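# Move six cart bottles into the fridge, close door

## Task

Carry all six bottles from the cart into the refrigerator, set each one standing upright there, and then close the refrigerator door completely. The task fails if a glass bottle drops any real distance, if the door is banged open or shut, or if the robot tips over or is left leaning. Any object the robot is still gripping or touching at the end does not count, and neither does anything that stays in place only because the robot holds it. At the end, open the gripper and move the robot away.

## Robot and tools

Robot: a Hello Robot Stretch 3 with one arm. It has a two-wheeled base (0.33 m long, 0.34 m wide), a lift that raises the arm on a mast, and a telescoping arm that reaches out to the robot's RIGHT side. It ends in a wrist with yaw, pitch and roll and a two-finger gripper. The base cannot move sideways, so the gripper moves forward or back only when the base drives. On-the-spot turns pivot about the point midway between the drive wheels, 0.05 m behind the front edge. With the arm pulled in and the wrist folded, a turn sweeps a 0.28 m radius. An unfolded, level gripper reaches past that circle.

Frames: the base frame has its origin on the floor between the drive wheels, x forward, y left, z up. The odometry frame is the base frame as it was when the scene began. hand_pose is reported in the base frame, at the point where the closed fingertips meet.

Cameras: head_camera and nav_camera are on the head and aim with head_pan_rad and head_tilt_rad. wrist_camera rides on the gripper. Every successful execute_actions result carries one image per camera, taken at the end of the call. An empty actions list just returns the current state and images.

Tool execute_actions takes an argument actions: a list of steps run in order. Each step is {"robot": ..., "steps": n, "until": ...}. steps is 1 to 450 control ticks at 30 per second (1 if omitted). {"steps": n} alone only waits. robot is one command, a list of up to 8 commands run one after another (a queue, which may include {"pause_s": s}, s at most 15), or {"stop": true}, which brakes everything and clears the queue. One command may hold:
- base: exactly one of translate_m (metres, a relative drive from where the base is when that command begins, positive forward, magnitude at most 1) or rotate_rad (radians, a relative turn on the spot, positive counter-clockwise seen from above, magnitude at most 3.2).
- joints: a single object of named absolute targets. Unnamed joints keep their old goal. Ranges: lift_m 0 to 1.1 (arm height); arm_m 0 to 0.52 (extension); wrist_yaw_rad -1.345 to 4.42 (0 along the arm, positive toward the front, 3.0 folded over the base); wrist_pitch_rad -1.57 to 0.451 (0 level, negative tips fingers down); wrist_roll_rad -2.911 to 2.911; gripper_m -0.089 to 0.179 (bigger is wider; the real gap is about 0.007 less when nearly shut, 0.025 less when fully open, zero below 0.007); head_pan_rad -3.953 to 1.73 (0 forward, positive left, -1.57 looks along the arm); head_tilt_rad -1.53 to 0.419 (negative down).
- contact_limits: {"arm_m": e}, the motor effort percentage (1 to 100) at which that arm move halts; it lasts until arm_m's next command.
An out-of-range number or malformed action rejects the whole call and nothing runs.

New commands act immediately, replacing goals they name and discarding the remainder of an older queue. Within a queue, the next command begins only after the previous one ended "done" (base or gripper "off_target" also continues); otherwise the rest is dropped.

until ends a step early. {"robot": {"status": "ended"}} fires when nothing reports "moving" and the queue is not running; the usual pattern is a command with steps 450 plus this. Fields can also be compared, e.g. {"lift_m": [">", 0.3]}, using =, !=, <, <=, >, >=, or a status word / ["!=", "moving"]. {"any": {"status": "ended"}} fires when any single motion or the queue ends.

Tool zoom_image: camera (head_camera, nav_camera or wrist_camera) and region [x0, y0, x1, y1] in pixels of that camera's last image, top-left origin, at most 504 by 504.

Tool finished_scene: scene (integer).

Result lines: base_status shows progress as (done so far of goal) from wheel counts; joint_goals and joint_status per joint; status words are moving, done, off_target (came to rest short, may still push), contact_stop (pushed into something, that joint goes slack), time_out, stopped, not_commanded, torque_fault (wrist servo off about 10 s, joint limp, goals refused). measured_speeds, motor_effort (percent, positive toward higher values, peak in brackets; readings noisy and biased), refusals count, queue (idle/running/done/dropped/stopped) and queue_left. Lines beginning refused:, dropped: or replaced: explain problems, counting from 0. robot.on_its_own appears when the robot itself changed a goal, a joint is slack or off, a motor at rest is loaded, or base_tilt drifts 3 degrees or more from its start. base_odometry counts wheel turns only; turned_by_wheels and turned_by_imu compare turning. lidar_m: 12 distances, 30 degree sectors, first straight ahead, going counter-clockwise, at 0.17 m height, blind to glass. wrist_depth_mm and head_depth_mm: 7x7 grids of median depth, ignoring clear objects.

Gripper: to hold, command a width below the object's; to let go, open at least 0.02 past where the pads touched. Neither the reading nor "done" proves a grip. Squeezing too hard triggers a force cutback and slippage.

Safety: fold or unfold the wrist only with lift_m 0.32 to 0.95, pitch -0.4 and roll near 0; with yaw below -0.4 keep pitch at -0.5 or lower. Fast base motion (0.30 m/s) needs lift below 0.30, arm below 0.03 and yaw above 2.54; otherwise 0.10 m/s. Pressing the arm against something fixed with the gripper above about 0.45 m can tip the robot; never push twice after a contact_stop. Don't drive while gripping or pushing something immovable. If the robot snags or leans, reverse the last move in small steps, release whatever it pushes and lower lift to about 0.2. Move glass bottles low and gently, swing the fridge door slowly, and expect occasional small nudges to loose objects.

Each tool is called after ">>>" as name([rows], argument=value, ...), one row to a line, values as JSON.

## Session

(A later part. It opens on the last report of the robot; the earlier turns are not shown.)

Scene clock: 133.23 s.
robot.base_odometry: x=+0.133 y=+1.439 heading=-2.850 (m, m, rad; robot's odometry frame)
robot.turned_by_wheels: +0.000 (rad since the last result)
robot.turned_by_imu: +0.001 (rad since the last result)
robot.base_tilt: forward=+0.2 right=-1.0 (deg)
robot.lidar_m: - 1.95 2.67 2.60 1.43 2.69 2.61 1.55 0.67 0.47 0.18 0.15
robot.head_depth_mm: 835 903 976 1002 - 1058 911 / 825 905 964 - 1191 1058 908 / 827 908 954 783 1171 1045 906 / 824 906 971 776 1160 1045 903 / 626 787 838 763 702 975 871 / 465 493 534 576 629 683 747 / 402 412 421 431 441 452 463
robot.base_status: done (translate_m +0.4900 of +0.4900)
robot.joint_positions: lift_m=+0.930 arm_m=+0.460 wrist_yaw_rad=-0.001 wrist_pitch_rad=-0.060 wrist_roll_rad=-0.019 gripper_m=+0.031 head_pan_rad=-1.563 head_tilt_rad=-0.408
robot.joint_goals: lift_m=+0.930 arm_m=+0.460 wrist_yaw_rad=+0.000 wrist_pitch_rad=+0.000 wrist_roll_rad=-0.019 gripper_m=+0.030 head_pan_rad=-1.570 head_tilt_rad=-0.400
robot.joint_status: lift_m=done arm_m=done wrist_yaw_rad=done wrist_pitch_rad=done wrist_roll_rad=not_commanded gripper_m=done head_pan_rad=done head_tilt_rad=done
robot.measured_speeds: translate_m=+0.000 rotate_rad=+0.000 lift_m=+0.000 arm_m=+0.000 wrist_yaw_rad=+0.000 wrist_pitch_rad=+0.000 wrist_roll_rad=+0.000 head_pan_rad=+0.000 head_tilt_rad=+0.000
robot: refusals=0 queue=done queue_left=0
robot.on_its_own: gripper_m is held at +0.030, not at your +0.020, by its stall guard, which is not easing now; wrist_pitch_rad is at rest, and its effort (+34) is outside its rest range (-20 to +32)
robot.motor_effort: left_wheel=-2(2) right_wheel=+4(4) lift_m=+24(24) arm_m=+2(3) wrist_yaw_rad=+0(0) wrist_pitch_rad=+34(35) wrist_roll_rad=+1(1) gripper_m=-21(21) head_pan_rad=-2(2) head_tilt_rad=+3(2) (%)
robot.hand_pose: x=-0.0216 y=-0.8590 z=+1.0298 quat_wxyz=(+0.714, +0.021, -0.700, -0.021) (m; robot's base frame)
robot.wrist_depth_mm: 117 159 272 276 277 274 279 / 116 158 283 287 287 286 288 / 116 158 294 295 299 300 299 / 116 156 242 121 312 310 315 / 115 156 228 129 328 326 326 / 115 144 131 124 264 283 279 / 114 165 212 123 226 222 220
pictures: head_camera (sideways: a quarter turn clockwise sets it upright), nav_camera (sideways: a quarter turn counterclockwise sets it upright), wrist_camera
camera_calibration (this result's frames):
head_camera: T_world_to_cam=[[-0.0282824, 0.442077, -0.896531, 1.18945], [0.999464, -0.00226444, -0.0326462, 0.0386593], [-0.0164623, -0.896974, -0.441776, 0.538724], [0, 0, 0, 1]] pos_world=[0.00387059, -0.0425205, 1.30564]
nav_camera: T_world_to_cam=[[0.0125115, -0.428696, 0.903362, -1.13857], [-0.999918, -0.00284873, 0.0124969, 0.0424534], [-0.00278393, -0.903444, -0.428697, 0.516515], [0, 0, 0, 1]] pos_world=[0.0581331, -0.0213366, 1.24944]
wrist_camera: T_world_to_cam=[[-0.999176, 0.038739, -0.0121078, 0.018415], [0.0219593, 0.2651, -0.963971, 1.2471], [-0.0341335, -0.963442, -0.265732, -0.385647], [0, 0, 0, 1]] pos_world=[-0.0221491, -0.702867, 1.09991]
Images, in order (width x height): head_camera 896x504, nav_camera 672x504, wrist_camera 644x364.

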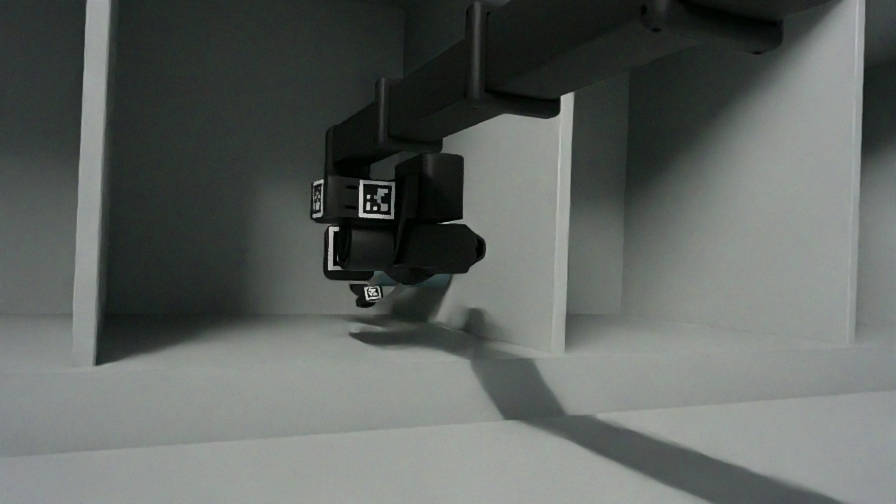

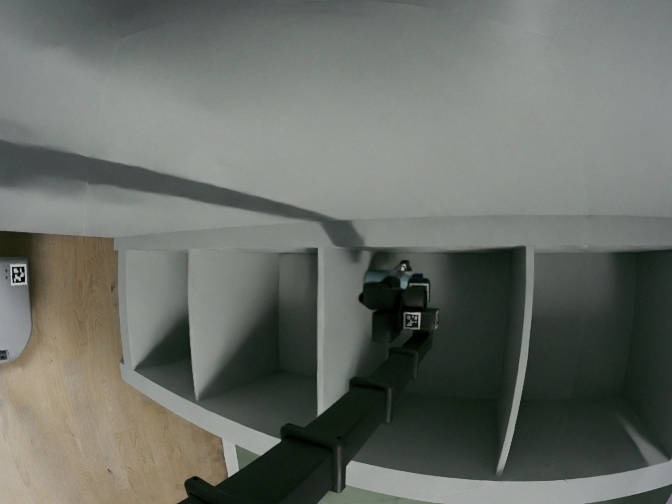

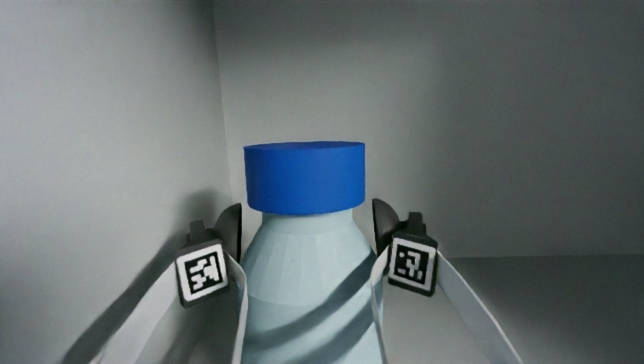

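Use wrist pitch as touch sensor.

>>> execute_actions([
  {"robot":{"joints":{"lift_m":0.86}},"steps":100,"until":{"robot":{"wrist_pitch_rad":[">",-0.045]}}},
  {"robot":{"stop":true},"steps":5},
  {"robot":[{"joints":{"gripper_m":0.1}},{"joints":{"arm_m":0.0}}],"steps":300,"until":{"robot":{"status":"ended"}}},
])

Scene clock: 141.77 s.
robot.base_odometry: x=+0.133 y=+1.439 heading=-2.850 (m, m, rad; robot's odometry frame)
robot.turned_by_wheels: +0.000 (rad since the last result)
robot.turned_by_imu: +0.002 (rad since the last result)
robot.base_tilt: forward=+0.2 right=-1.0 (deg)
robot.lidar_m: - 1.95 2.68 2.59 1.44 2.70 2.61 1.55 0.67 0.47 0.18 0.15
robot.head_depth_mm: 834 906 980 889 728 1025 - / 832 907 977 886 1168 1055 906 / 827 909 978 874 714 1121 - / 828 906 960 816 1174 - - / 622 788 844 772 701 977 865 / 466 496 535 575 629 685 744 / 401 411 421 432 441 452 461
robot.base_status: done (translate_m +0.4900 of +0.4900)
robot.joint_positions: lift_m=+0.920 arm_m=+0.002 wrist_yaw_rad=-0.001 wrist_pitch_rad=-0.023 wrist_roll_rad=-0.019 gripper_m=+0.100 head_pan_rad=-1.563 head_tilt_rad=-0.408
robot.joint_goals: lift_m=+0.919 arm_m=+0.000 wrist_yaw_rad=+0.000 wrist_pitch_rad=+0.000 wrist_roll_rad=-0.019 gripper_m=+0.100 head_pan_rad=-1.570 head_tilt_rad=-0.400
robot.joint_status: lift_m=stopped arm_m=done wrist_yaw_rad=done wrist_pitch_rad=done wrist_roll_rad=not_commanded gripper_m=done head_pan_rad=done head_tilt_rad=done
robot.measured_speeds: translate_m=+0.000 rotate_rad=+0.000 lift_m=+0.000 arm_m=+0.000 wrist_yaw_rad=+0.000 wrist_pitch_rad=+0.000 wrist_roll_rad=+0.000 head_pan_rad=+0.000 head_tilt_rad=+0.000
robot: refusals=0 queue=done queue_left=0
robot.motor_effort: left_wheel=-2(2) right_wheel=+4(4) lift_m=+20(24) arm_m=-4(5) wrist_yaw_rad=+1(0) wrist_pitch_rad=+13(34) wrist_roll_rad=+1(1) gripper_m=+0(83) head_pan_rad=-3(3) head_tilt_rad=+3(3) (%)
robot.hand_pose: x=-0.0216 y=-0.4026 z=+1.0285 quat_wxyz=(+0.714, +0.008, -0.700, -0.008) (m; robot's base frame)
robot.wrist_depth_mm: 185 259 366 696 700 592 396 / 185 258 365 706 709 595 398 / 183 254 353 740 751 597 398 / 182 253 353 585 706 561 401 / 181 239 396 418 451 409 380 / 181 220 400 822 836 571 402 / 177 267 380 821 803 648 408
pictures: head_camera (sideways: a quarter turn clockwise sets it upright), nav_camera (sideways: a quarter turn counterclockwise sets it upright), wrist_camera
camera_calibration (this result's frames):
head_camera: T_world_to_cam=[[-0.0282817, 0.442011, -0.896563, 1.1895], [0.999464, -0.0022673, -0.0326454, 0.0386584], [-0.0164624, -0.897007, -0.441711, 0.538639], [0, 0, 0, 1]] pos_world=[0.00387057, -0.0425203, 1.30564]
nav_camera: T_world_to_cam=[[0.0125108, -0.42863, 0.903393, -1.13861], [-0.999918, -0.00284734, 0.0124965, 0.0424539], [-0.00278413, -0.903475, -0.428631, 0.51643], [0, 0, 0, 1]] pos_world=[0.0581331, -0.0213405, 1.24944]
wrist_camera: T_world_to_cam=[[-0.999175, 0.0383019, -0.0135108, 0.00197462], [0.0219463, 0.229248, -0.973121, 1.11981], [-0.034175, -0.972614, -0.229899, 0.0131872], [0, 0, 0, 1]] pos_world=[-0.0221519, -0.243962, 1.09276]
Images, in order (width x height): head_camera 896x504, nav_camera 672x504, wrist_camera 644x364.

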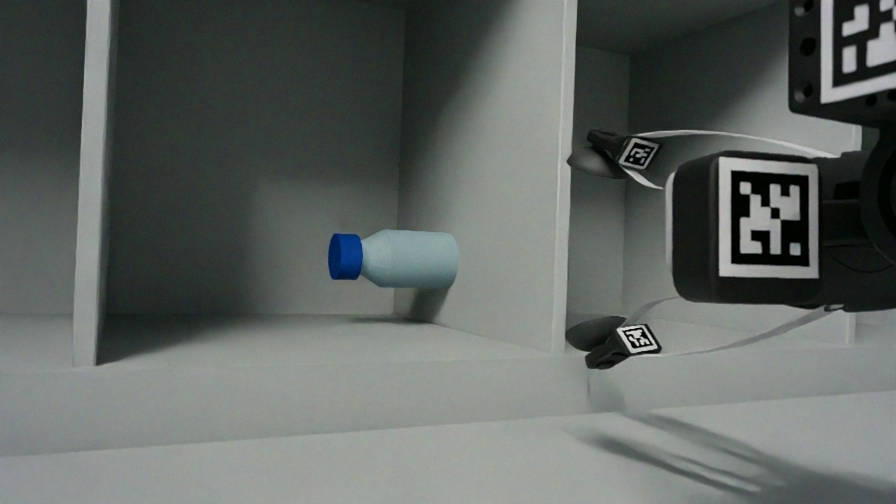

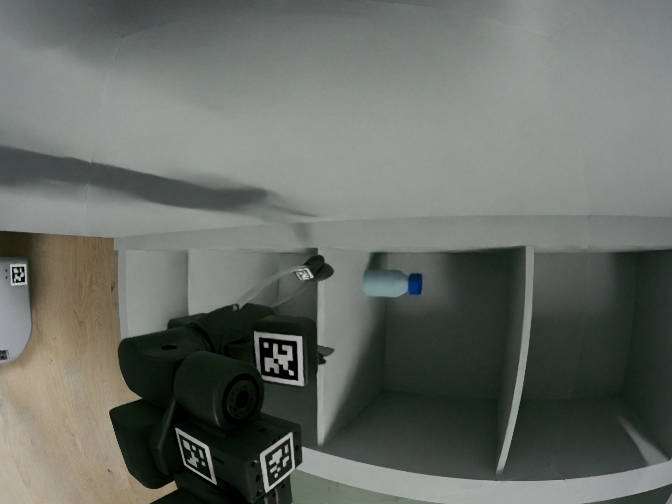

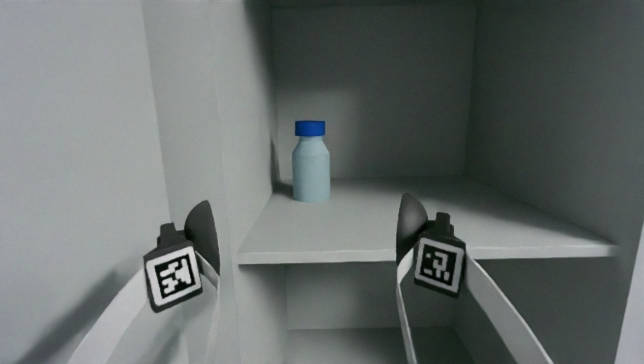

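>>> execute_actions([
  {"robot":[{"base":{"translate_m":-0.49},"joints":{"lift_m":0.95,"head_tilt_rad":-0.7,"gripper_m":0.08}},{"base":{"rotate_rad":-1.95}},{"base":{"translate_m":-1.0}},{"base":{"translate_m":-0.447}},{"base":{"rotate_rad":0.93}},{"base":{"translate_m":-0.5}}],"steps":450,"until":{"robot":{"status":"ended"}}},
  {"steps":450,"until":{"robot":{"status":"ended"}}},
  {"steps":450,"until":{"robot":{"status":"ended"}}},
])

Scene clock: 180.97 s.
robot.base_odometry: x=+0.849 y=-0.194 heading=+2.413 (m, m, rad; robot's odometry frame)
robot.turned_by_wheels: -1.020 (rad since the last result)
robot.turned_by_imu: -1.018 (rad since the last result)
robot.base_tilt: forward=+0.4 right=-1.1 (deg)
robot.lidar_m: 3.00 2.01 2.00 1.16 0.90 0.87 0.92 1.29 0.39 0.37 0.39 1.73
robot.head_depth_mm: 2138 2329 2420 767 - - - / 2231 2398 966 766 - - - / 2357 2531 995 - - - 1002 / 2507 2723 956 - - - 1020 / 2647 2892 939 607 579 874 1012 / 2806 3107 902 722 577 850 956 / 3007 3226 2437 735 572 1309 1187
robot.base_status: done (translate_m -0.5000 of -0.5000)
robot.joint_positions: lift_m=+0.949 arm_m=+0.002 wrist_yaw_rad=-0.001 wrist_pitch_rad=-0.022 wrist_roll_rad=-0.019 gripper_m=+0.080 head_pan_rad=-1.563 head_tilt_rad=-0.691
robot.joint_goals: lift_m=+0.950 arm_m=+0.000 wrist_yaw_rad=+0.000 wrist_pitch_rad=+0.000 wrist_roll_rad=-0.019 gripper_m=+0.080 head_pan_rad=-1.570 head_tilt_rad=-0.700
robot.joint_status: lift_m=done arm_m=done wrist_yaw_rad=done wrist_pitch_rad=done wrist_roll_rad=not_commanded gripper_m=done head_pan_rad=done head_tilt_rad=done
robot.measured_speeds: translate_m=+0.000 rotate_rad=+0.000 lift_m=+0.000 arm_m=+0.000 wrist_yaw_rad=+0.000 wrist_pitch_rad=+0.000 wrist_roll_rad=+0.000 head_pan_rad=+0.000 head_tilt_rad=+0.000
robot: refusals=0 queue=done queue_left=0
robot.motor_effort: left_wheel=-1(5) right_wheel=+4(6) lift_m=+49(53) arm_m=-3(4) wrist_yaw_rad=+1(0) wrist_pitch_rad=+13(13) wrist_roll_rad=+1(1) gripper_m=-1(75) head_pan_rad=-3(3) head_tilt_rad=-3(18) (%)
robot.hand_pose: x=-0.0216 y=-0.4026 z=+1.0584 quat_wxyz=(+0.714, +0.008, -0.700, -0.008) (m; robot's base frame)
robot.wrist_depth_mm: - - - - - - - / - - - - - - - / - - - - - - - / - - - - - - - / - - 768 761 - - - / - - 377 374 563 - - / - 440 311 346 446 425 -
pictures: head_camera (sideways: a quarter turn clockwise sets it upright), nav_camera (sideways: a quarter turn counterclockwise sets it upright), wrist_camera
camera_calibration (this result's frames):
head_camera: T_world_to_cam=[[-0.0300048, 0.67469, -0.737492, 0.98211], [0.999394, 0.00721505, -0.0340596, 0.0404876], [-0.0176586, -0.738066, -0.674497, 0.841502], [0, 0, 0, 1]] pos_world=[0.00386473, -0.0418271, 1.29327]
nav_camera: T_world_to_cam=[[0.0142522, -0.663751, 0.747818, -0.935773], [-0.999891, -0.00650245, 0.0132849, 0.0414322], [-0.00395519, -0.747925, -0.663771, 0.822361], [0, 0, 0, 1]] pos_world=[0.0580171, -0.00578602, 1.2451]
wrist_camera: T_world_to_cam=[[-0.999175, 0.0382954, -0.0135272, 0.00239477], [0.021946, 0.228823, -0.973221, 1.14891], [-0.0341746, -0.972715, -0.229475, 0.0195826], [0, 0, 0, 1]] pos_world=[-0.0221519, -0.24394, 1.12267]
Images, in order (width x height): head_camera 896x504, nav_camera 672x504, wrist_camera 644x364.

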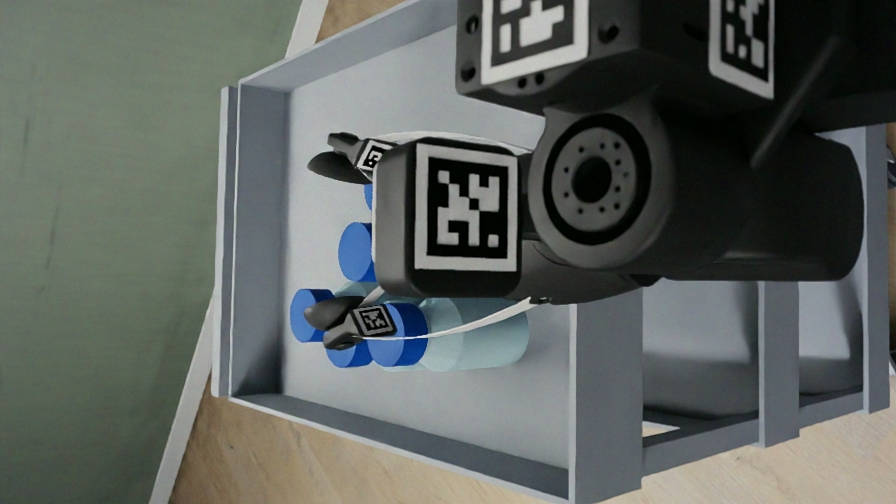

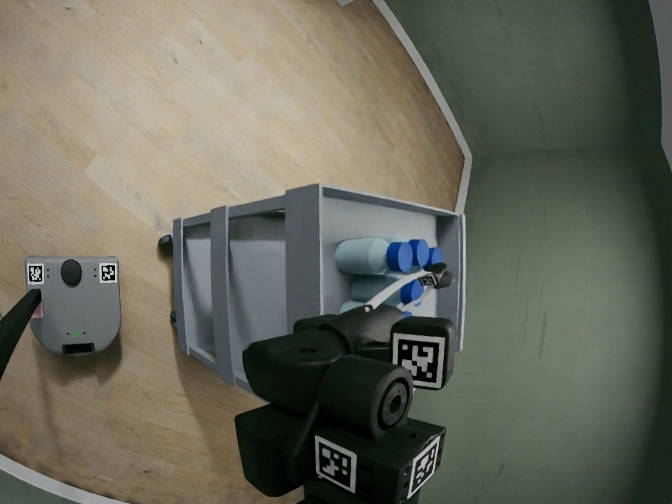

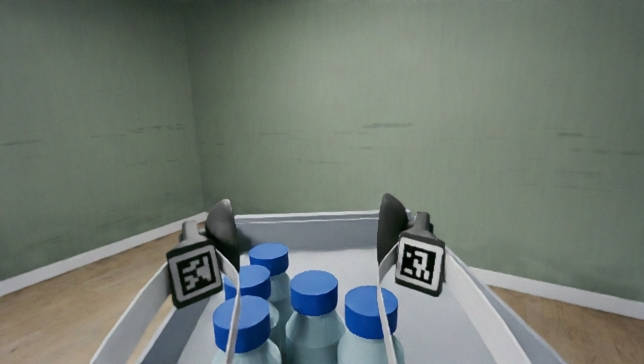

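>>> execute_actions([
  {"robot":[{"base":{"translate_m":0.063},"joints":{"lift_m":0.745,"gripper_m":0.09}},{"joints":{"arm_m":0.12}}],"steps":450,"until":{"robot":{"status":"ended"}}},
])

Scene clock: 191.50 s.
robot.base_odometry: x=+0.802 y=-0.152 heading=+2.413 (m, m, rad; robot's odometry frame)
robot.turned_by_wheels: +0.000 (rad since the last result)
robot.turned_by_imu: +0.004 (rad since the last result)
robot.base_tilt: forward=+0.3 right=-0.9 (deg)
robot.lidar_m: 2.96 1.96 1.98 1.24 0.95 0.93 0.97 1.37 0.42 0.40 0.42 1.66
robot.head_depth_mm: 2157 2327 940 770 609 874 - / 2249 2416 967 663 593 - 1079 / 2369 2571 962 683 618 - 1093 / 2506 2677 703 652 - - 1104 / 2678 2920 930 729 602 871 1076 / 2885 3143 2432 1779 632 1316 1194 / 3107 3251 2426 1936 1601 1365 1194
robot.base_status: done (translate_m +0.0630 of +0.0630)
robot.joint_positions: lift_m=+0.746 arm_m=+0.119 wrist_yaw_rad=+0.001 wrist_pitch_rad=+0.042 wrist_roll_rad=-0.032 gripper_m=+0.090 head_pan_rad=-1.564 head_tilt_rad=-0.692
robot.joint_goals: lift_m=+0.745 arm_m=+0.120 wrist_yaw_rad=+0.000 wrist_pitch_rad=+0.000 wrist_roll_rad=-0.032 gripper_m=+0.090 head_pan_rad=-1.570 head_tilt_rad=-0.700
robot.joint_status: lift_m=done arm_m=done wrist_yaw_rad=done wrist_pitch_rad=done wrist_roll_rad=not_commanded gripper_m=done head_pan_rad=done head_tilt_rad=done
robot.measured_speeds: translate_m=+0.000 rotate_rad=+0.000 lift_m=+0.000 arm_m=+0.000 wrist_yaw_rad=+0.000 wrist_pitch_rad=+0.000 wrist_roll_rad=+0.000 head_pan_rad=+0.000 head_tilt_rad=+0.000
robot: refusals=0 queue=done queue_left=0
robot.on_its_own: wrist_pitch_rad is at rest, and its effort (-25) is outside its rest range (-20 to +32)
robot.motor_effort: left_wheel=-1(6) right_wheel=+1(6) lift_m=+17(50) arm_m=+5(11) wrist_yaw_rad=-1(6) wrist_pitch_rad=-25(28) wrist_roll_rad=+8(8) gripper_m=+0(49) head_pan_rad=-3(3) head_tilt_rad=-3(2) (%)
robot.hand_pose: x=-0.0213 y=-0.5214 z=+0.8710 quat_wxyz=(+0.718, -0.014, -0.695, +0.015) (m; robot's base frame)
robot.wrist_depth_mm: - - - - - - - / - - - - - - - / - - - 173 229 183 - / - - 626 178 226 186 - / - 255 307 170 219 179 345 / 173 194 250 174 225 181 276 / 156 205 203 179 211 192 209
pictures: head_camera (sideways: a quarter turn clockwise sets it upright), nav_camera (sideways: a quarter turn counterclockwise sets it upright), wrist_camera
camera_calibration (this result's frames):
head_camera: T_world_to_cam=[[-0.0299051, 0.675544, -0.736713, 0.981094], [0.999395, 0.00709755, -0.0340598, 0.0404878], [-0.0177801, -0.737285, -0.675348, 0.842609], [0, 0, 0, 1]] pos_world=[0.0038581, -0.0418168, 1.29322]
nav_camera: T_world_to_cam=[[0.0141544, -0.664616, 0.747051, -0.934773], [-0.999892, -0.00636091, 0.0132859, 0.0414308], [-0.0040781, -0.747158, -0.664633, 0.823484], [0, 0, 0, 1]] pos_world=[0.0580157, -0.00572865, 1.24509]
wrist_camera: T_world_to_cam=[[-0.99933, 0.0364769, -0.00301261, -0.0053379], [0.00903794, 0.166168, -0.986056, 0.971871], [-0.0354676, -0.985423, -0.166386, -0.200627], [0, 0, 0, 1]] pos_world=[-0.0212338, -0.359002, 0.924922]
Images, in order (width x height): head_camera 896x504, nav_camera 672x504, wrist_camera 644x364.

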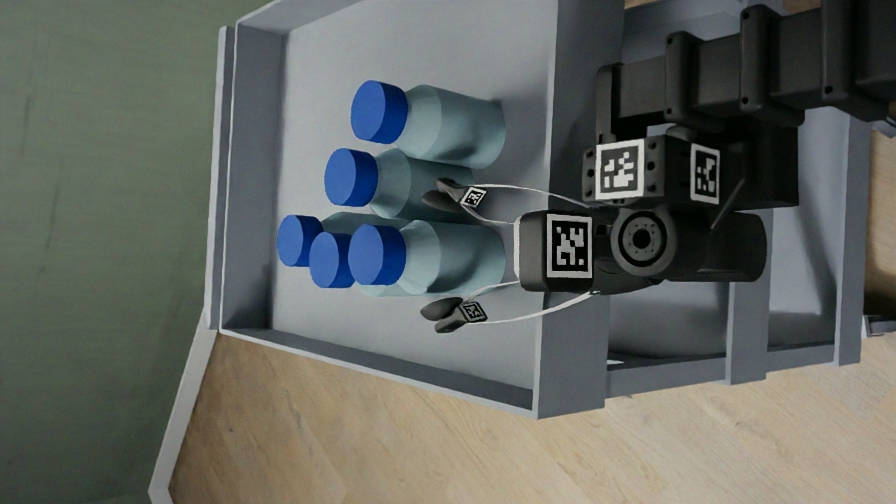

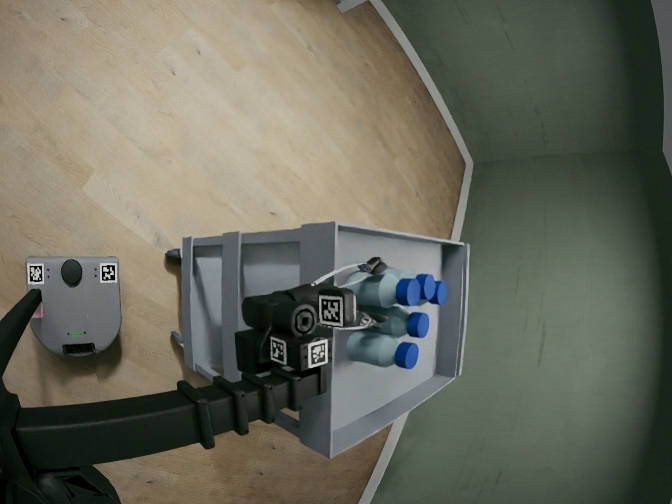

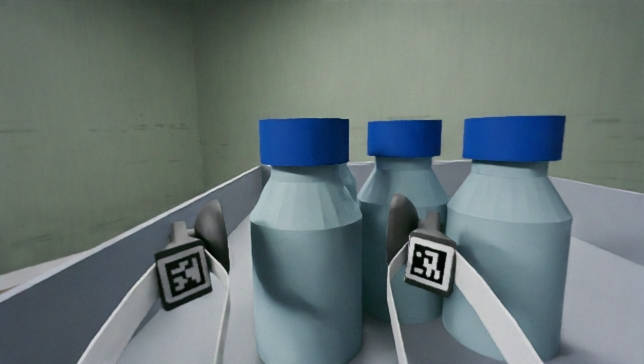

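>>> execute_actions([
  {"robot":[{"joints":{"lift_m":0.81,"wrist_pitch_rad":-0.3,"wrist_roll_rad":0}},{"joints":{"arm_m":0.175}}],"steps":450,"until":{"robot":{"status":"ended"}}},
])

Scene clock: 198.67 s.
robot.base_odometry: x=+0.802 y=-0.152 heading=+2.413 (m, m, rad; robot's odometry frame)
robot.turned_by_wheels: +0.000 (rad since the last result)
robot.turned_by_imu: +0.001 (rad since the last result)
robot.base_tilt: forward=+0.4 right=-0.9 (deg)
robot.lidar_m: 2.97 1.95 1.98 1.24 0.95 0.92 0.97 1.37 0.41 0.40 0.41 1.67
robot.head_depth_mm: 2159 2336 941 767 649 - - / 2250 2444 965 633 - 862 1074 / 2416 2597 959 678 - 879 1067 / 2544 2714 702 605 - 874 1063 / 2710 2866 913 721 602 870 1039 / 2865 3082 2438 772 618 1310 1188 / 3026 3275 2443 1917 1598 1360 1192
robot.base_status: done (translate_m +0.0630 of +0.0630)
robot.joint_positions: lift_m=+0.809 arm_m=+0.175 wrist_yaw_rad=+0.002 wrist_pitch_rad=-0.314 wrist_roll_rad=-0.006 gripper_m=+0.090 head_pan_rad=-1.564 head_tilt_rad=-0.692
robot.joint_goals: lift_m=+0.810 arm_m=+0.175 wrist_yaw_rad=+0.000 wrist_pitch_rad=-0.300 wrist_roll_rad=+0.000 gripper_m=+0.090 head_pan_rad=-1.570 head_tilt_rad=-0.700
robot.joint_status: lift_m=done arm_m=done wrist_yaw_rad=done wrist_pitch_rad=done wrist_roll_rad=done gripper_m=done head_pan_rad=done head_tilt_rad=done
robot.measured_speeds: translate_m=+0.000 rotate_rad=+0.000 lift_m=+0.000 arm_m=+0.000 wrist_yaw_rad=+0.000 wrist_pitch_rad=+0.000 wrist_roll_rad=+0.000 head_pan_rad=+0.000 head_tilt_rad=+0.000
robot: refusals=0 queue=done queue_left=0
robot.motor_effort: left_wheel=+0(1) right_wheel=+2(2) lift_m=+50(50) arm_m=+3(8) wrist_yaw_rad=-1(4) wrist_pitch_rad=+8(100) wrist_roll_rad=+4(17) gripper_m=-1(1) head_pan_rad=-2(3) head_tilt_rad=-3(3) (%)
robot.hand_pose: x=-0.0211 y=-0.5557 z=+0.8461 quat_wxyz=(+0.701, +0.112, -0.696, -0.110) (m; robot's base frame)
robot.wrist_depth_mm: - - - - - - - / - - 111 103 158 496 113 / - - 107 102 171 415 120 / - 243 214 116 177 147 124 / 174 215 118 114 192 149 126 / 160 194 134 125 200 152 140 / 155 179 170 141 175 164 164
pictures: head_camera (sideways: a quarter turn clockwise sets it upright), nav_camera (sideways: a quarter turn counterclockwise sets it upright), wrist_camera
camera_calibration (this result's frames):
head_camera: T_world_to_cam=[[-0.0299049, 0.675545, -0.736713, 0.981094], [0.999395, 0.00709732, -0.0340598, 0.0404878], [-0.0177802, -0.737285, -0.675348, 0.842609], [0, 0, 0, 1]] pos_world=[0.00385809, -0.0418168, 1.29322]
nav_camera: T_world_to_cam=[[0.0141542, -0.664616, 0.747051, -0.934773], [-0.999892, -0.00636067, 0.0132859, 0.0414308], [-0.00407828, -0.747158, -0.664633, 0.823484], [0, 0, 0, 1]] pos_world=[0.0580157, -0.00572866, 1.24509]
wrist_camera: T_world_to_cam=[[-0.998982, 0.0426485, -0.0147037, 0.00930207], [0.0340635, 0.499435, -0.865681, 1.0369], [-0.0295764, -0.865301, -0.50038, 0.110858], [0, 0, 0, 1]] pos_world=[-0.0227492, -0.422338, 0.953236]
Images, in order (width x height): head_camera 896x504, nav_camera 672x504, wrist_camera 644x364.

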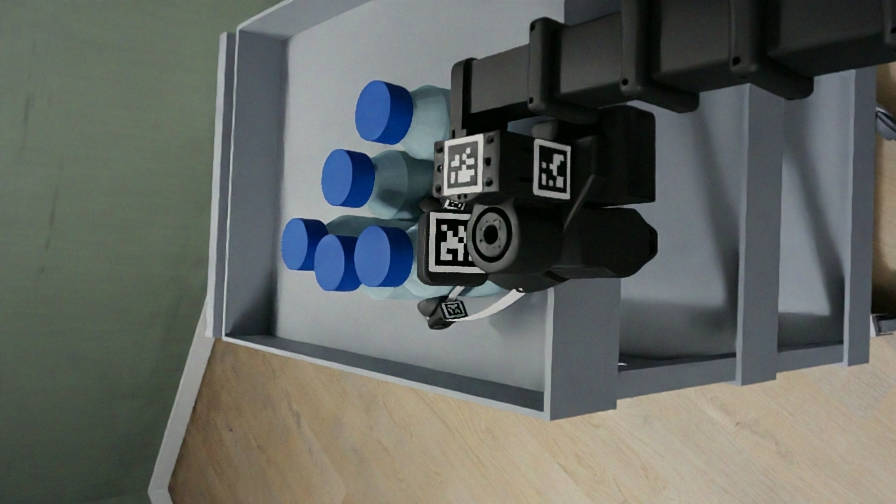

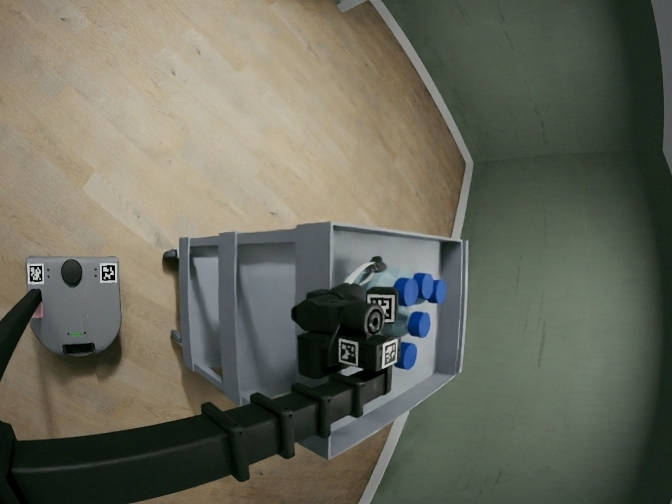

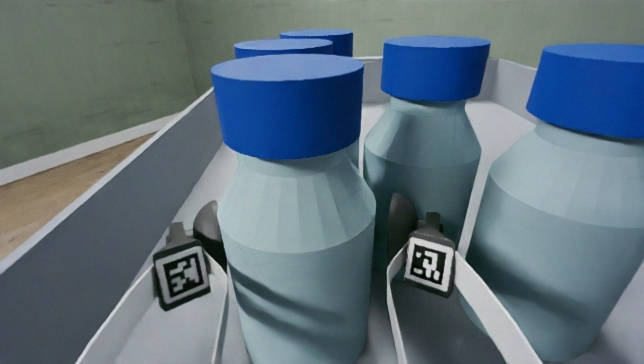

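>>> execute_actions([
  {"robot":[{"joints":{"gripper_m":0.03}},{"pause_s":0.5},{"joints":{"lift_m":1.03}},{"joints":{"arm_m":0.0}},{"base":{"translate_m":0.437},"joints":{"head_tilt_rad":-0.4}},{"base":{"rotate_rad":-0.93}},{"base":{"translate_m":1.0}},{"base":{"translate_m":0.447}}],"steps":450,"until":{"robot":{"status":"ended"}}},
  {"steps":450,"until":{"robot":{"status":"ended"}}},
  {"steps":450,"until":{"robot":{"status":"ended"}}},
  {"robot":[{"base":{"rotate_rad":1.95}},{"base":{"translate_m":0.35}},{"joints":{"arm_m":0.48}},{"joints":{"lift_m":0.985}}],"steps":450,"until":{"robot":{"status":"ended"}}},
])

Scene clock: 250.10 s.
robot.base_odometry: x=+0.267 y=+1.480 heading=-2.850 (m, m, rad; robot's odometry frame)
robot.turned_by_wheels: +1.020 (rad since the last result)
robot.turned_by_imu: +1.032 (rad since the last result)
robot.base_tilt: forward=+0.2 right=-0.9 (deg)
robot.lidar_m: 0.27 2.07 2.69 1.43 1.38 2.56 2.47 1.55 0.61 0.80 0.37 0.28
robot.head_depth_mm: 750 739 725 - 688 720 780 / 819 901 - 833 850 977 883 / 822 900 - 871 1161 1052 901 / 821 905 942 820 1161 1035 902 / 824 902 975 832 1167 1041 898 / 823 894 945 805 979 1004 890 / 684 707 726 737 691 779 812
robot.base_status: done (translate_m +0.3500 of +0.3500)
robot.joint_positions: lift_m=+0.985 arm_m=+0.480 wrist_yaw_rad=+0.001 wrist_pitch_rad=-0.354 wrist_roll_rad=-0.005 gripper_m=+0.034 head_pan_rad=-1.564 head_tilt_rad=-0.408
robot.joint_goals: lift_m=+0.985 arm_m=+0.480 wrist_yaw_rad=+0.000 wrist_pitch_rad=-0.300 wrist_roll_rad=+0.000 gripper_m=+0.033 head_pan_rad=-1.570 head_tilt_rad=-0.400
robot.joint_status: lift_m=done arm_m=done wrist_yaw_rad=done wrist_pitch_rad=done wrist_roll_rad=done gripper_m=done head_pan_rad=done head_tilt_rad=done
robot.measured_speeds: translate_m=+0.000 rotate_rad=+0.000 lift_m=+0.000 arm_m=+0.000 wrist_yaw_rad=+0.000 wrist_pitch_rad=+0.000 wrist_roll_rad=+0.000 head_pan_rad=+0.000 head_tilt_rad=+0.000
robot: refusals=0 queue=done queue_left=0
robot.motor_effort: left_wheel=-2(4) right_wheel=+4(9) lift_m=+25(57) arm_m=+2(1) wrist_yaw_rad=-1(6) wrist_pitch_rad=+31(32) wrist_roll_rad=+3(4) gripper_m=-20(99) head_pan_rad=-2(2) head_tilt_rad=+3(19) (%)
robot.hand_pose: x=-0.0213 y=-0.8566 z=+1.0126 quat_wxyz=(+0.698, +0.125, -0.694, -0.124) (m; robot's base frame)
robot.wrist_depth_mm: 244 242 245 245 244 245 239 / 261 265 125 95 267 269 253 / 278 287 111 97 292 291 253 / 277 317 304 110 319 315 253 / 157 291 115 110 277 281 255 / 139 239 125 117 227 234 231 / 141 196 197 132 200 201 198
pictures: head_camera (sideways: a quarter turn clockwise sets it upright), nav_camera (sideways: a quarter turn counterclockwise sets it upright), wrist_camera
camera_calibration (this result's frames):
head_camera: T_world_to_cam=[[-0.0282039, 0.442097, -0.896524, 1.18944], [0.999464, -0.00244166, -0.0326463, 0.0386595], [-0.0166218, -0.896964, -0.441791, 0.538745], [0, 0, 0, 1]] pos_world=[0.00386303, -0.0425202, 1.30564]
nav_camera: T_world_to_cam=[[0.0124353, -0.428714, 0.903355, -1.13856], [-0.999918, -0.00267109, 0.0124969, 0.0424533], [-0.00294467, -0.903436, -0.428712, 0.516536], [0, 0, 0, 1]] pos_world=[0.0581292, -0.021345, 1.24944]
wrist_camera: T_world_to_cam=[[-0.998921, 0.0443334, -0.013836, 0.0249558], [0.0353785, 0.533394, -0.845126, 1.33967], [-0.0300873, -0.844704, -0.534387, -0.0140768], [0, 0, 0, 1]] pos_world=[-0.0228901, -0.727568, 1.12501]
Images, in order (width x height): head_camera 896x504, nav_camera 672x504, wrist_camera 644x364.

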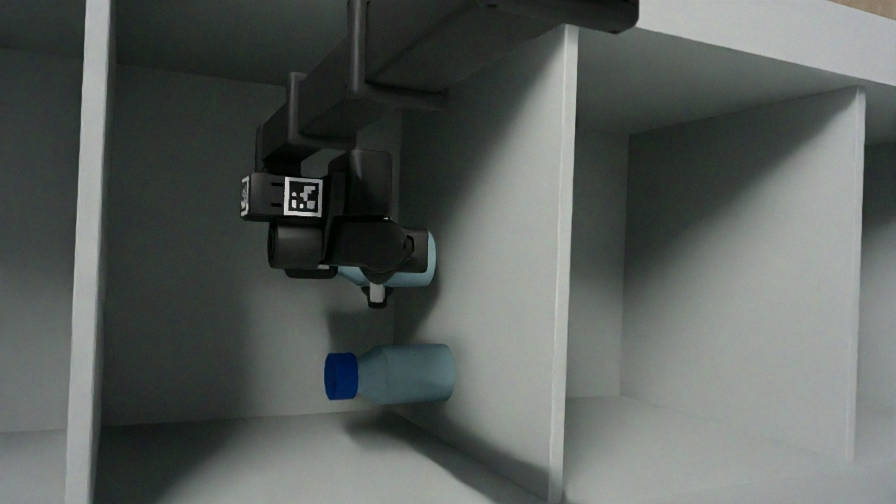

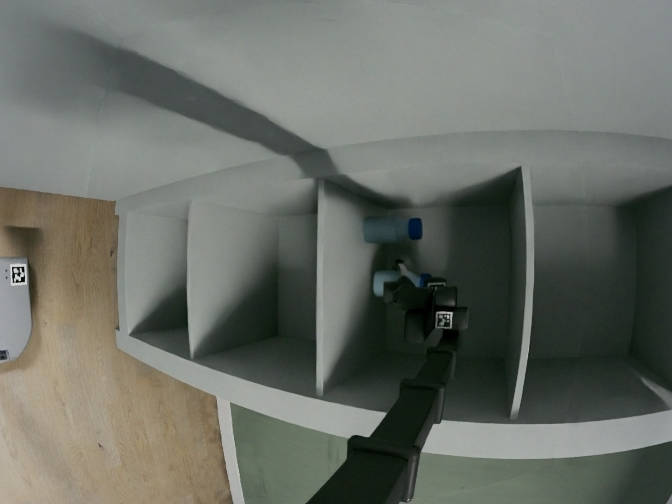

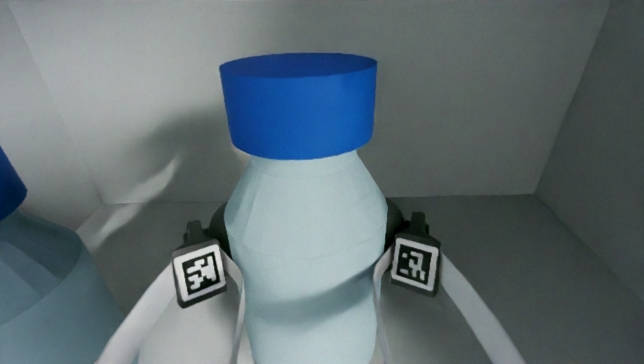

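>>> execute_actions([
  {"robot":{"joints":{"lift_m":0.92}},"steps":100,"until":{"robot":{"wrist_pitch_rad":[">",-0.338]}}},
  {"robot":{"stop":true},"steps":5},
  {"robot":[{"joints":{"gripper_m":0.1}},{"joints":{"arm_m":0.0}},{"base":{"translate_m":-0.35},"joints":{"lift_m":1.0,"head_tilt_rad":-0.7,"gripper_m":0.09}},{"base":{"rotate_rad":-1.95}},{"base":{"translate_m":-1.0}},{"base":{"translate_m":-0.447}},{"base":{"rotate_rad":0.93}},{"base":{"translate_m":-0.56}}],"steps":450,"until":{"robot":{"status":"ended"}}},
  {"steps":450,"until":{"robot":{"status":"ended"}}},
  {"steps":450,"until":{"robot":{"status":"ended"}}},
  {"robot":[{"joints":{"lift_m":0.81}},{"joints":{"arm_m":0.08}}],"steps":450,"until":{"robot":{"status":"ended"}}},
])

Scene clock: 300.07 s.
robot.base_odometry: x=+0.894 y=-0.234 heading=+2.413 (m, m, rad; robot's odometry frame)
robot.turned_by_wheels: -1.020 (rad since the last result)
robot.turned_by_imu: -1.016 (rad since the last result)
robot.base_tilt: forward=+0.4 right=-0.9 (deg)
robot.lidar_m: 3.04 2.05 2.02 1.10 0.85 0.82 0.86 1.22 0.41 0.40 0.42 1.79
robot.head_depth_mm: 2105 2313 2453 1902 604 1409 - / 2215 2420 947 764 604 881 - / 2325 2504 960 756 655 896 - / 2448 2622 954 653 588 - - / 2618 2782 723 706 649 870 1081 / 2815 2990 697 703 606 872 1070 / 3018 3201 926 715 606 795 1147
robot.base_status: done (translate_m -0.5600 of -0.5600)
robot.joint_positions: lift_m=+0.820 arm_m=+0.002 wrist_yaw_rad=-0.005 wrist_pitch_rad=-0.268 wrist_roll_rad=-0.012 gripper_m=+0.090 head_pan_rad=-1.564 head_tilt_rad=-0.691
robot.joint_goals: lift_m=+0.820 arm_m=+0.000 wrist_yaw_rad=+0.000 wrist_pitch_rad=-0.300 wrist_roll_rad=+0.000 gripper_m=+0.090 head_pan_rad=-1.570 head_tilt_rad=-0.700
robot.joint_status: lift_m=contact_stop arm_m=done wrist_yaw_rad=done wrist_pitch_rad=done wrist_roll_rad=done gripper_m=done head_pan_rad=done head_tilt_rad=done
robot.measured_speeds: translate_m=+0.000 rotate_rad=-0.001 lift_m=-0.007 arm_m=+0.000 wrist_yaw_rad=+0.000 wrist_pitch_rad=+0.072 wrist_roll_rad=+0.000 head_pan_rad=+0.000 head_tilt_rad=+0.000
robot: refusals=0 queue=dropped queue_left=0
robot.on_its_own: lift_m is slack since a contact_stop, until your next command for it (your +0.810 is given up)
robot.motor_effort: left_wheel=-2(5) right_wheel=+5(6) lift_m=+37(51) arm_m=-1(6) wrist_yaw_rad=+4(4) wrist_pitch_rad=-22(33) wrist_roll_rad=+7(7) gripper_m=-2(83) head_pan_rad=-3(3) head_tilt_rad=-2(21) (%)
robot.hand_pose: x=-0.0227 y=-0.3873 z=+0.8674 quat_wxyz=(+0.705, +0.093, -0.697, -0.096) (m; robot's base frame)
robot.wrist_depth_mm: - - - - - - - / - - 337 289 - - - / - 420 347 295 534 - - / 313 382 359 313 394 321 - / 187 189 191 192 191 193 194 / 196 196 203 203 210 208 214 / 217 219 222 520 506 251 -
pictures: head_camera (sideways: a quarter turn clockwise sets it upright), nav_camera (sideways: a quarter turn counterclockwise sets it upright), wrist_camera
replaced: robot.lift_m: its motion had ended contact_stop
dropped: robot: command 0 of its queue: lift_m: contact_stop
camera_calibration (this result's frames):
head_camera: T_world_to_cam=[[-0.0298966, 0.674849, -0.73735, 0.981925], [0.999395, 0.00706029, -0.0340596, 0.0404876], [-0.0177792, -0.737922, -0.674652, 0.841704], [0, 0, 0, 1]] pos_world=[0.00385794, -0.041825, 1.29326]
nav_camera: T_world_to_cam=[[0.0141458, -0.66391, 0.747678, -0.93559], [-0.999892, -0.00634325, 0.0132851, 0.0414319], [-0.00407737, -0.747785, -0.663928, 0.822566], [0, 0, 0, 1]] pos_world=[0.058016, -0.00578252, 1.24509]
wrist_camera: T_world_to_cam=[[-0.998846, 0.0467562, -0.0109646, -0.000759283], [0.0312025, 0.458271, -0.888265, 0.974866], [-0.0365072, -0.887582, -0.459201, 0.222726], [0, 0, 0, 1]] pos_world=[-0.0230455, -0.249029, 0.968206]
Images, in order (width x height): head_camera 896x504, nav_camera 672x504, wrist_camera 644x364.

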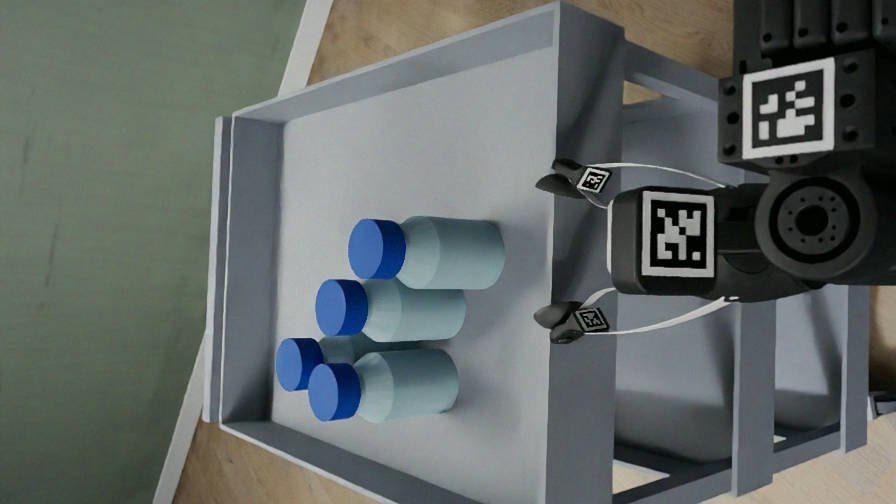

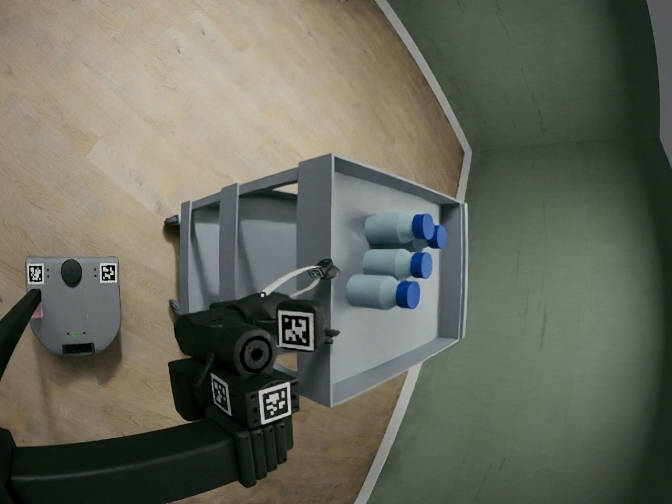

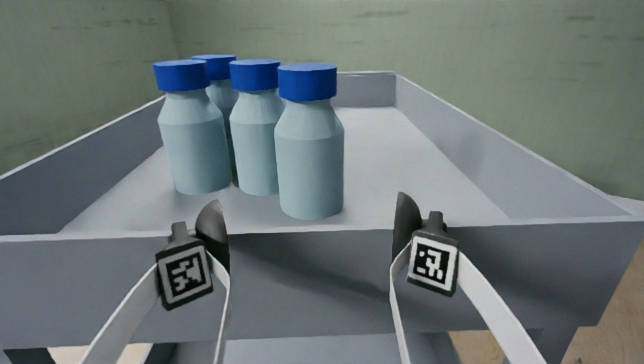

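>>> execute_actions([
  {"robot":[{"joints":{"lift_m":0.87}},{"joints":{"arm_m":0.09}},{"joints":{"lift_m":0.81}},{"joints":{"arm_m":0.175}},{"joints":{"gripper_m":0.03}},{"pause_s":0.5},{"joints":{"lift_m":1.03}},{"joints":{"arm_m":0.0}}],"steps":450,"until":{"robot":{"status":"ended"}}},
  {"robot":[{"base":{"translate_m":0.56},"joints":{"head_tilt_rad":-0.4}},{"base":{"rotate_rad":-0.93}},{"base":{"translate_m":1.0}},{"base":{"translate_m":0.447}},{"base":{"rotate_rad":1.95}},{"base":{"translate_m":0.49}},{"joints":{"arm_m":0.37}},{"joints":{"lift_m":0.985}}],"steps":450,"until":{"robot":{"status":"ended"}}},
  {"steps":450,"until":{"robot":{"status":"ended"}}},
  {"steps":450,"until":{"robot":{"status":"ended"}}},
])

Scene clock: 360.67 s.
robot.base_odometry: x=+0.133 y=+1.439 heading=-2.850 (m, m, rad; robot's odometry frame)
robot.turned_by_wheels: +1.020 (rad since the last result)
robot.turned_by_imu: +1.035 (rad since the last result)
robot.base_tilt: forward=+0.4 right=-0.9 (deg)
robot.lidar_m: - 1.94 2.68 2.60 1.45 2.70 2.61 1.56 0.67 0.47 0.18 0.15
robot.head_depth_mm: 832 905 968 - 1042 1023 914 / 825 910 946 833 1170 1053 906 / 826 907 - 786 1168 1053 908 / 824 909 952 743 1163 1043 905 / 634 807 869 771 702 977 873 / 464 499 533 580 627 682 750 / 404 414 425 434 443 453 464
robot.base_status: done (translate_m +0.4900 of +0.4900)
robot.joint_positions: lift_m=+0.985 arm_m=+0.370 wrist_yaw_rad=-0.001 wrist_pitch_rad=-0.359 wrist_roll_rad=-0.005 gripper_m=+0.031 head_pan_rad=-1.564 head_tilt_rad=-0.408
robot.joint_goals: lift_m=+0.985 arm_m=+0.370 wrist_yaw_rad=+0.000 wrist_pitch_rad=-0.300 wrist_roll_rad=+0.000 gripper_m=+0.030 head_pan_rad=-1.570 head_tilt_rad=-0.400
robot.joint_status: lift_m=done arm_m=done wrist_yaw_rad=done wrist_pitch_rad=done wrist_roll_rad=done gripper_m=done head_pan_rad=done head_tilt_rad=done
robot.measured_speeds: translate_m=+0.000 rotate_rad=+0.000 lift_m=+0.000 arm_m=+0.000 wrist_yaw_rad=+0.000 wrist_pitch_rad=+0.000 wrist_roll_rad=+0.000 head_pan_rad=+0.000 head_tilt_rad=+0.000
robot: refusals=0 queue=done queue_left=0
robot.on_its_own: wrist_pitch_rad is at rest, and its effort (+34) is outside its rest range (-20 to +32)
robot.motor_effort: left_wheel=-2(5) right_wheel=+4(9) lift_m=+25(55) arm_m=+2(3) wrist_yaw_rad=+0(4) wrist_pitch_rad=+34(36) wrist_roll_rad=+3(7) gripper_m=-21(98) head_pan_rad=-3(3) head_tilt_rad=+3(17) (%)
robot.hand_pose: x=-0.0217 y=-0.7460 z=+1.0114 quat_wxyz=(+0.698, +0.127, -0.694, -0.127) (m; robot's base frame)
robot.wrist_depth_mm: 124 169 335 346 346 346 350 / 123 168 236 107 376 218 376 / 123 166 236 114 403 233 404 / 122 165 232 124 277 252 349 / 122 164 131 124 267 268 277 / 121 153 151 136 225 232 231 / 120 174 196 153 200 198 197
pictures: head_camera (sideways: a quarter turn clockwise sets it upright), nav_camera (sideways: a quarter turn counterclockwise sets it upright), wrist_camera
camera_calibration (this result's frames):
head_camera: T_world_to_cam=[[-0.0282029, 0.442088, -0.896528, 1.18945], [0.999464, -0.002444, -0.0326462, 0.0386594], [-0.0166236, -0.896968, -0.441783, 0.538734], [0, 0, 0, 1]] pos_world=[0.00386294, -0.0425202, 1.30564]
nav_camera: T_world_to_cam=[[0.0124344, -0.428705, 0.903359, -1.13856], [-0.999918, -0.00266895, 0.0124969, 0.0424534], [-0.00294647, -0.903441, -0.428703, 0.516525], [0, 0, 0, 1]] pos_world=[0.0581292, -0.0213456, 1.24944]
wrist_camera: T_world_to_cam=[[-0.998851, 0.0459443, -0.0136095, 0.0206549], [0.0362079, 0.537647, -0.842392, 1.28012], [-0.031386, -0.841917, -0.538693, 0.0850789], [0, 0, 0, 1]] pos_world=[-0.0230491, -0.617572, 1.12448]
Images, in order (width x height): head_camera 896x504, nav_camera 672x504, wrist_camera 644x364.

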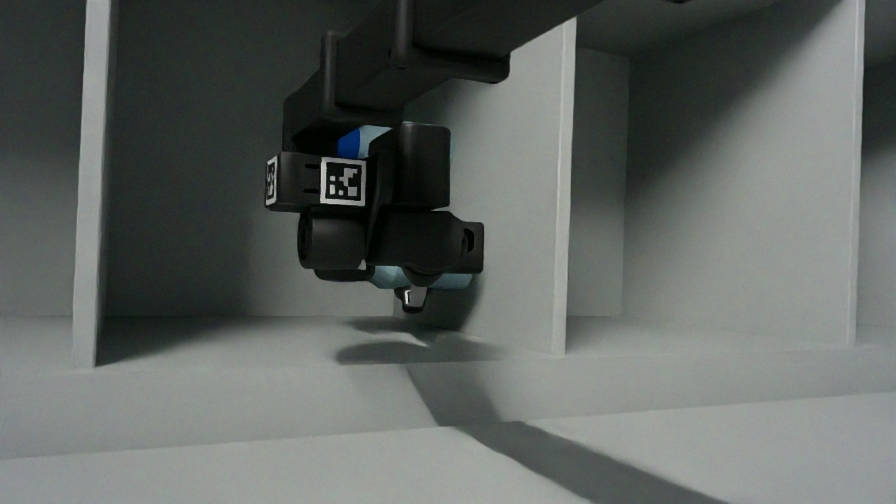

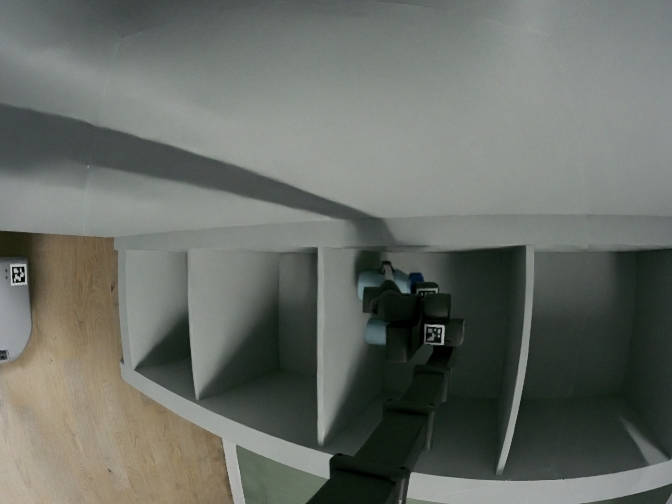

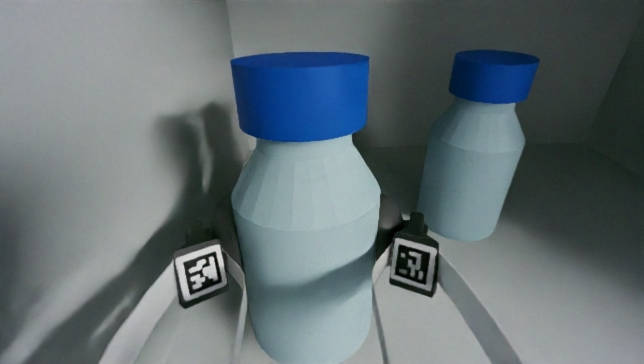

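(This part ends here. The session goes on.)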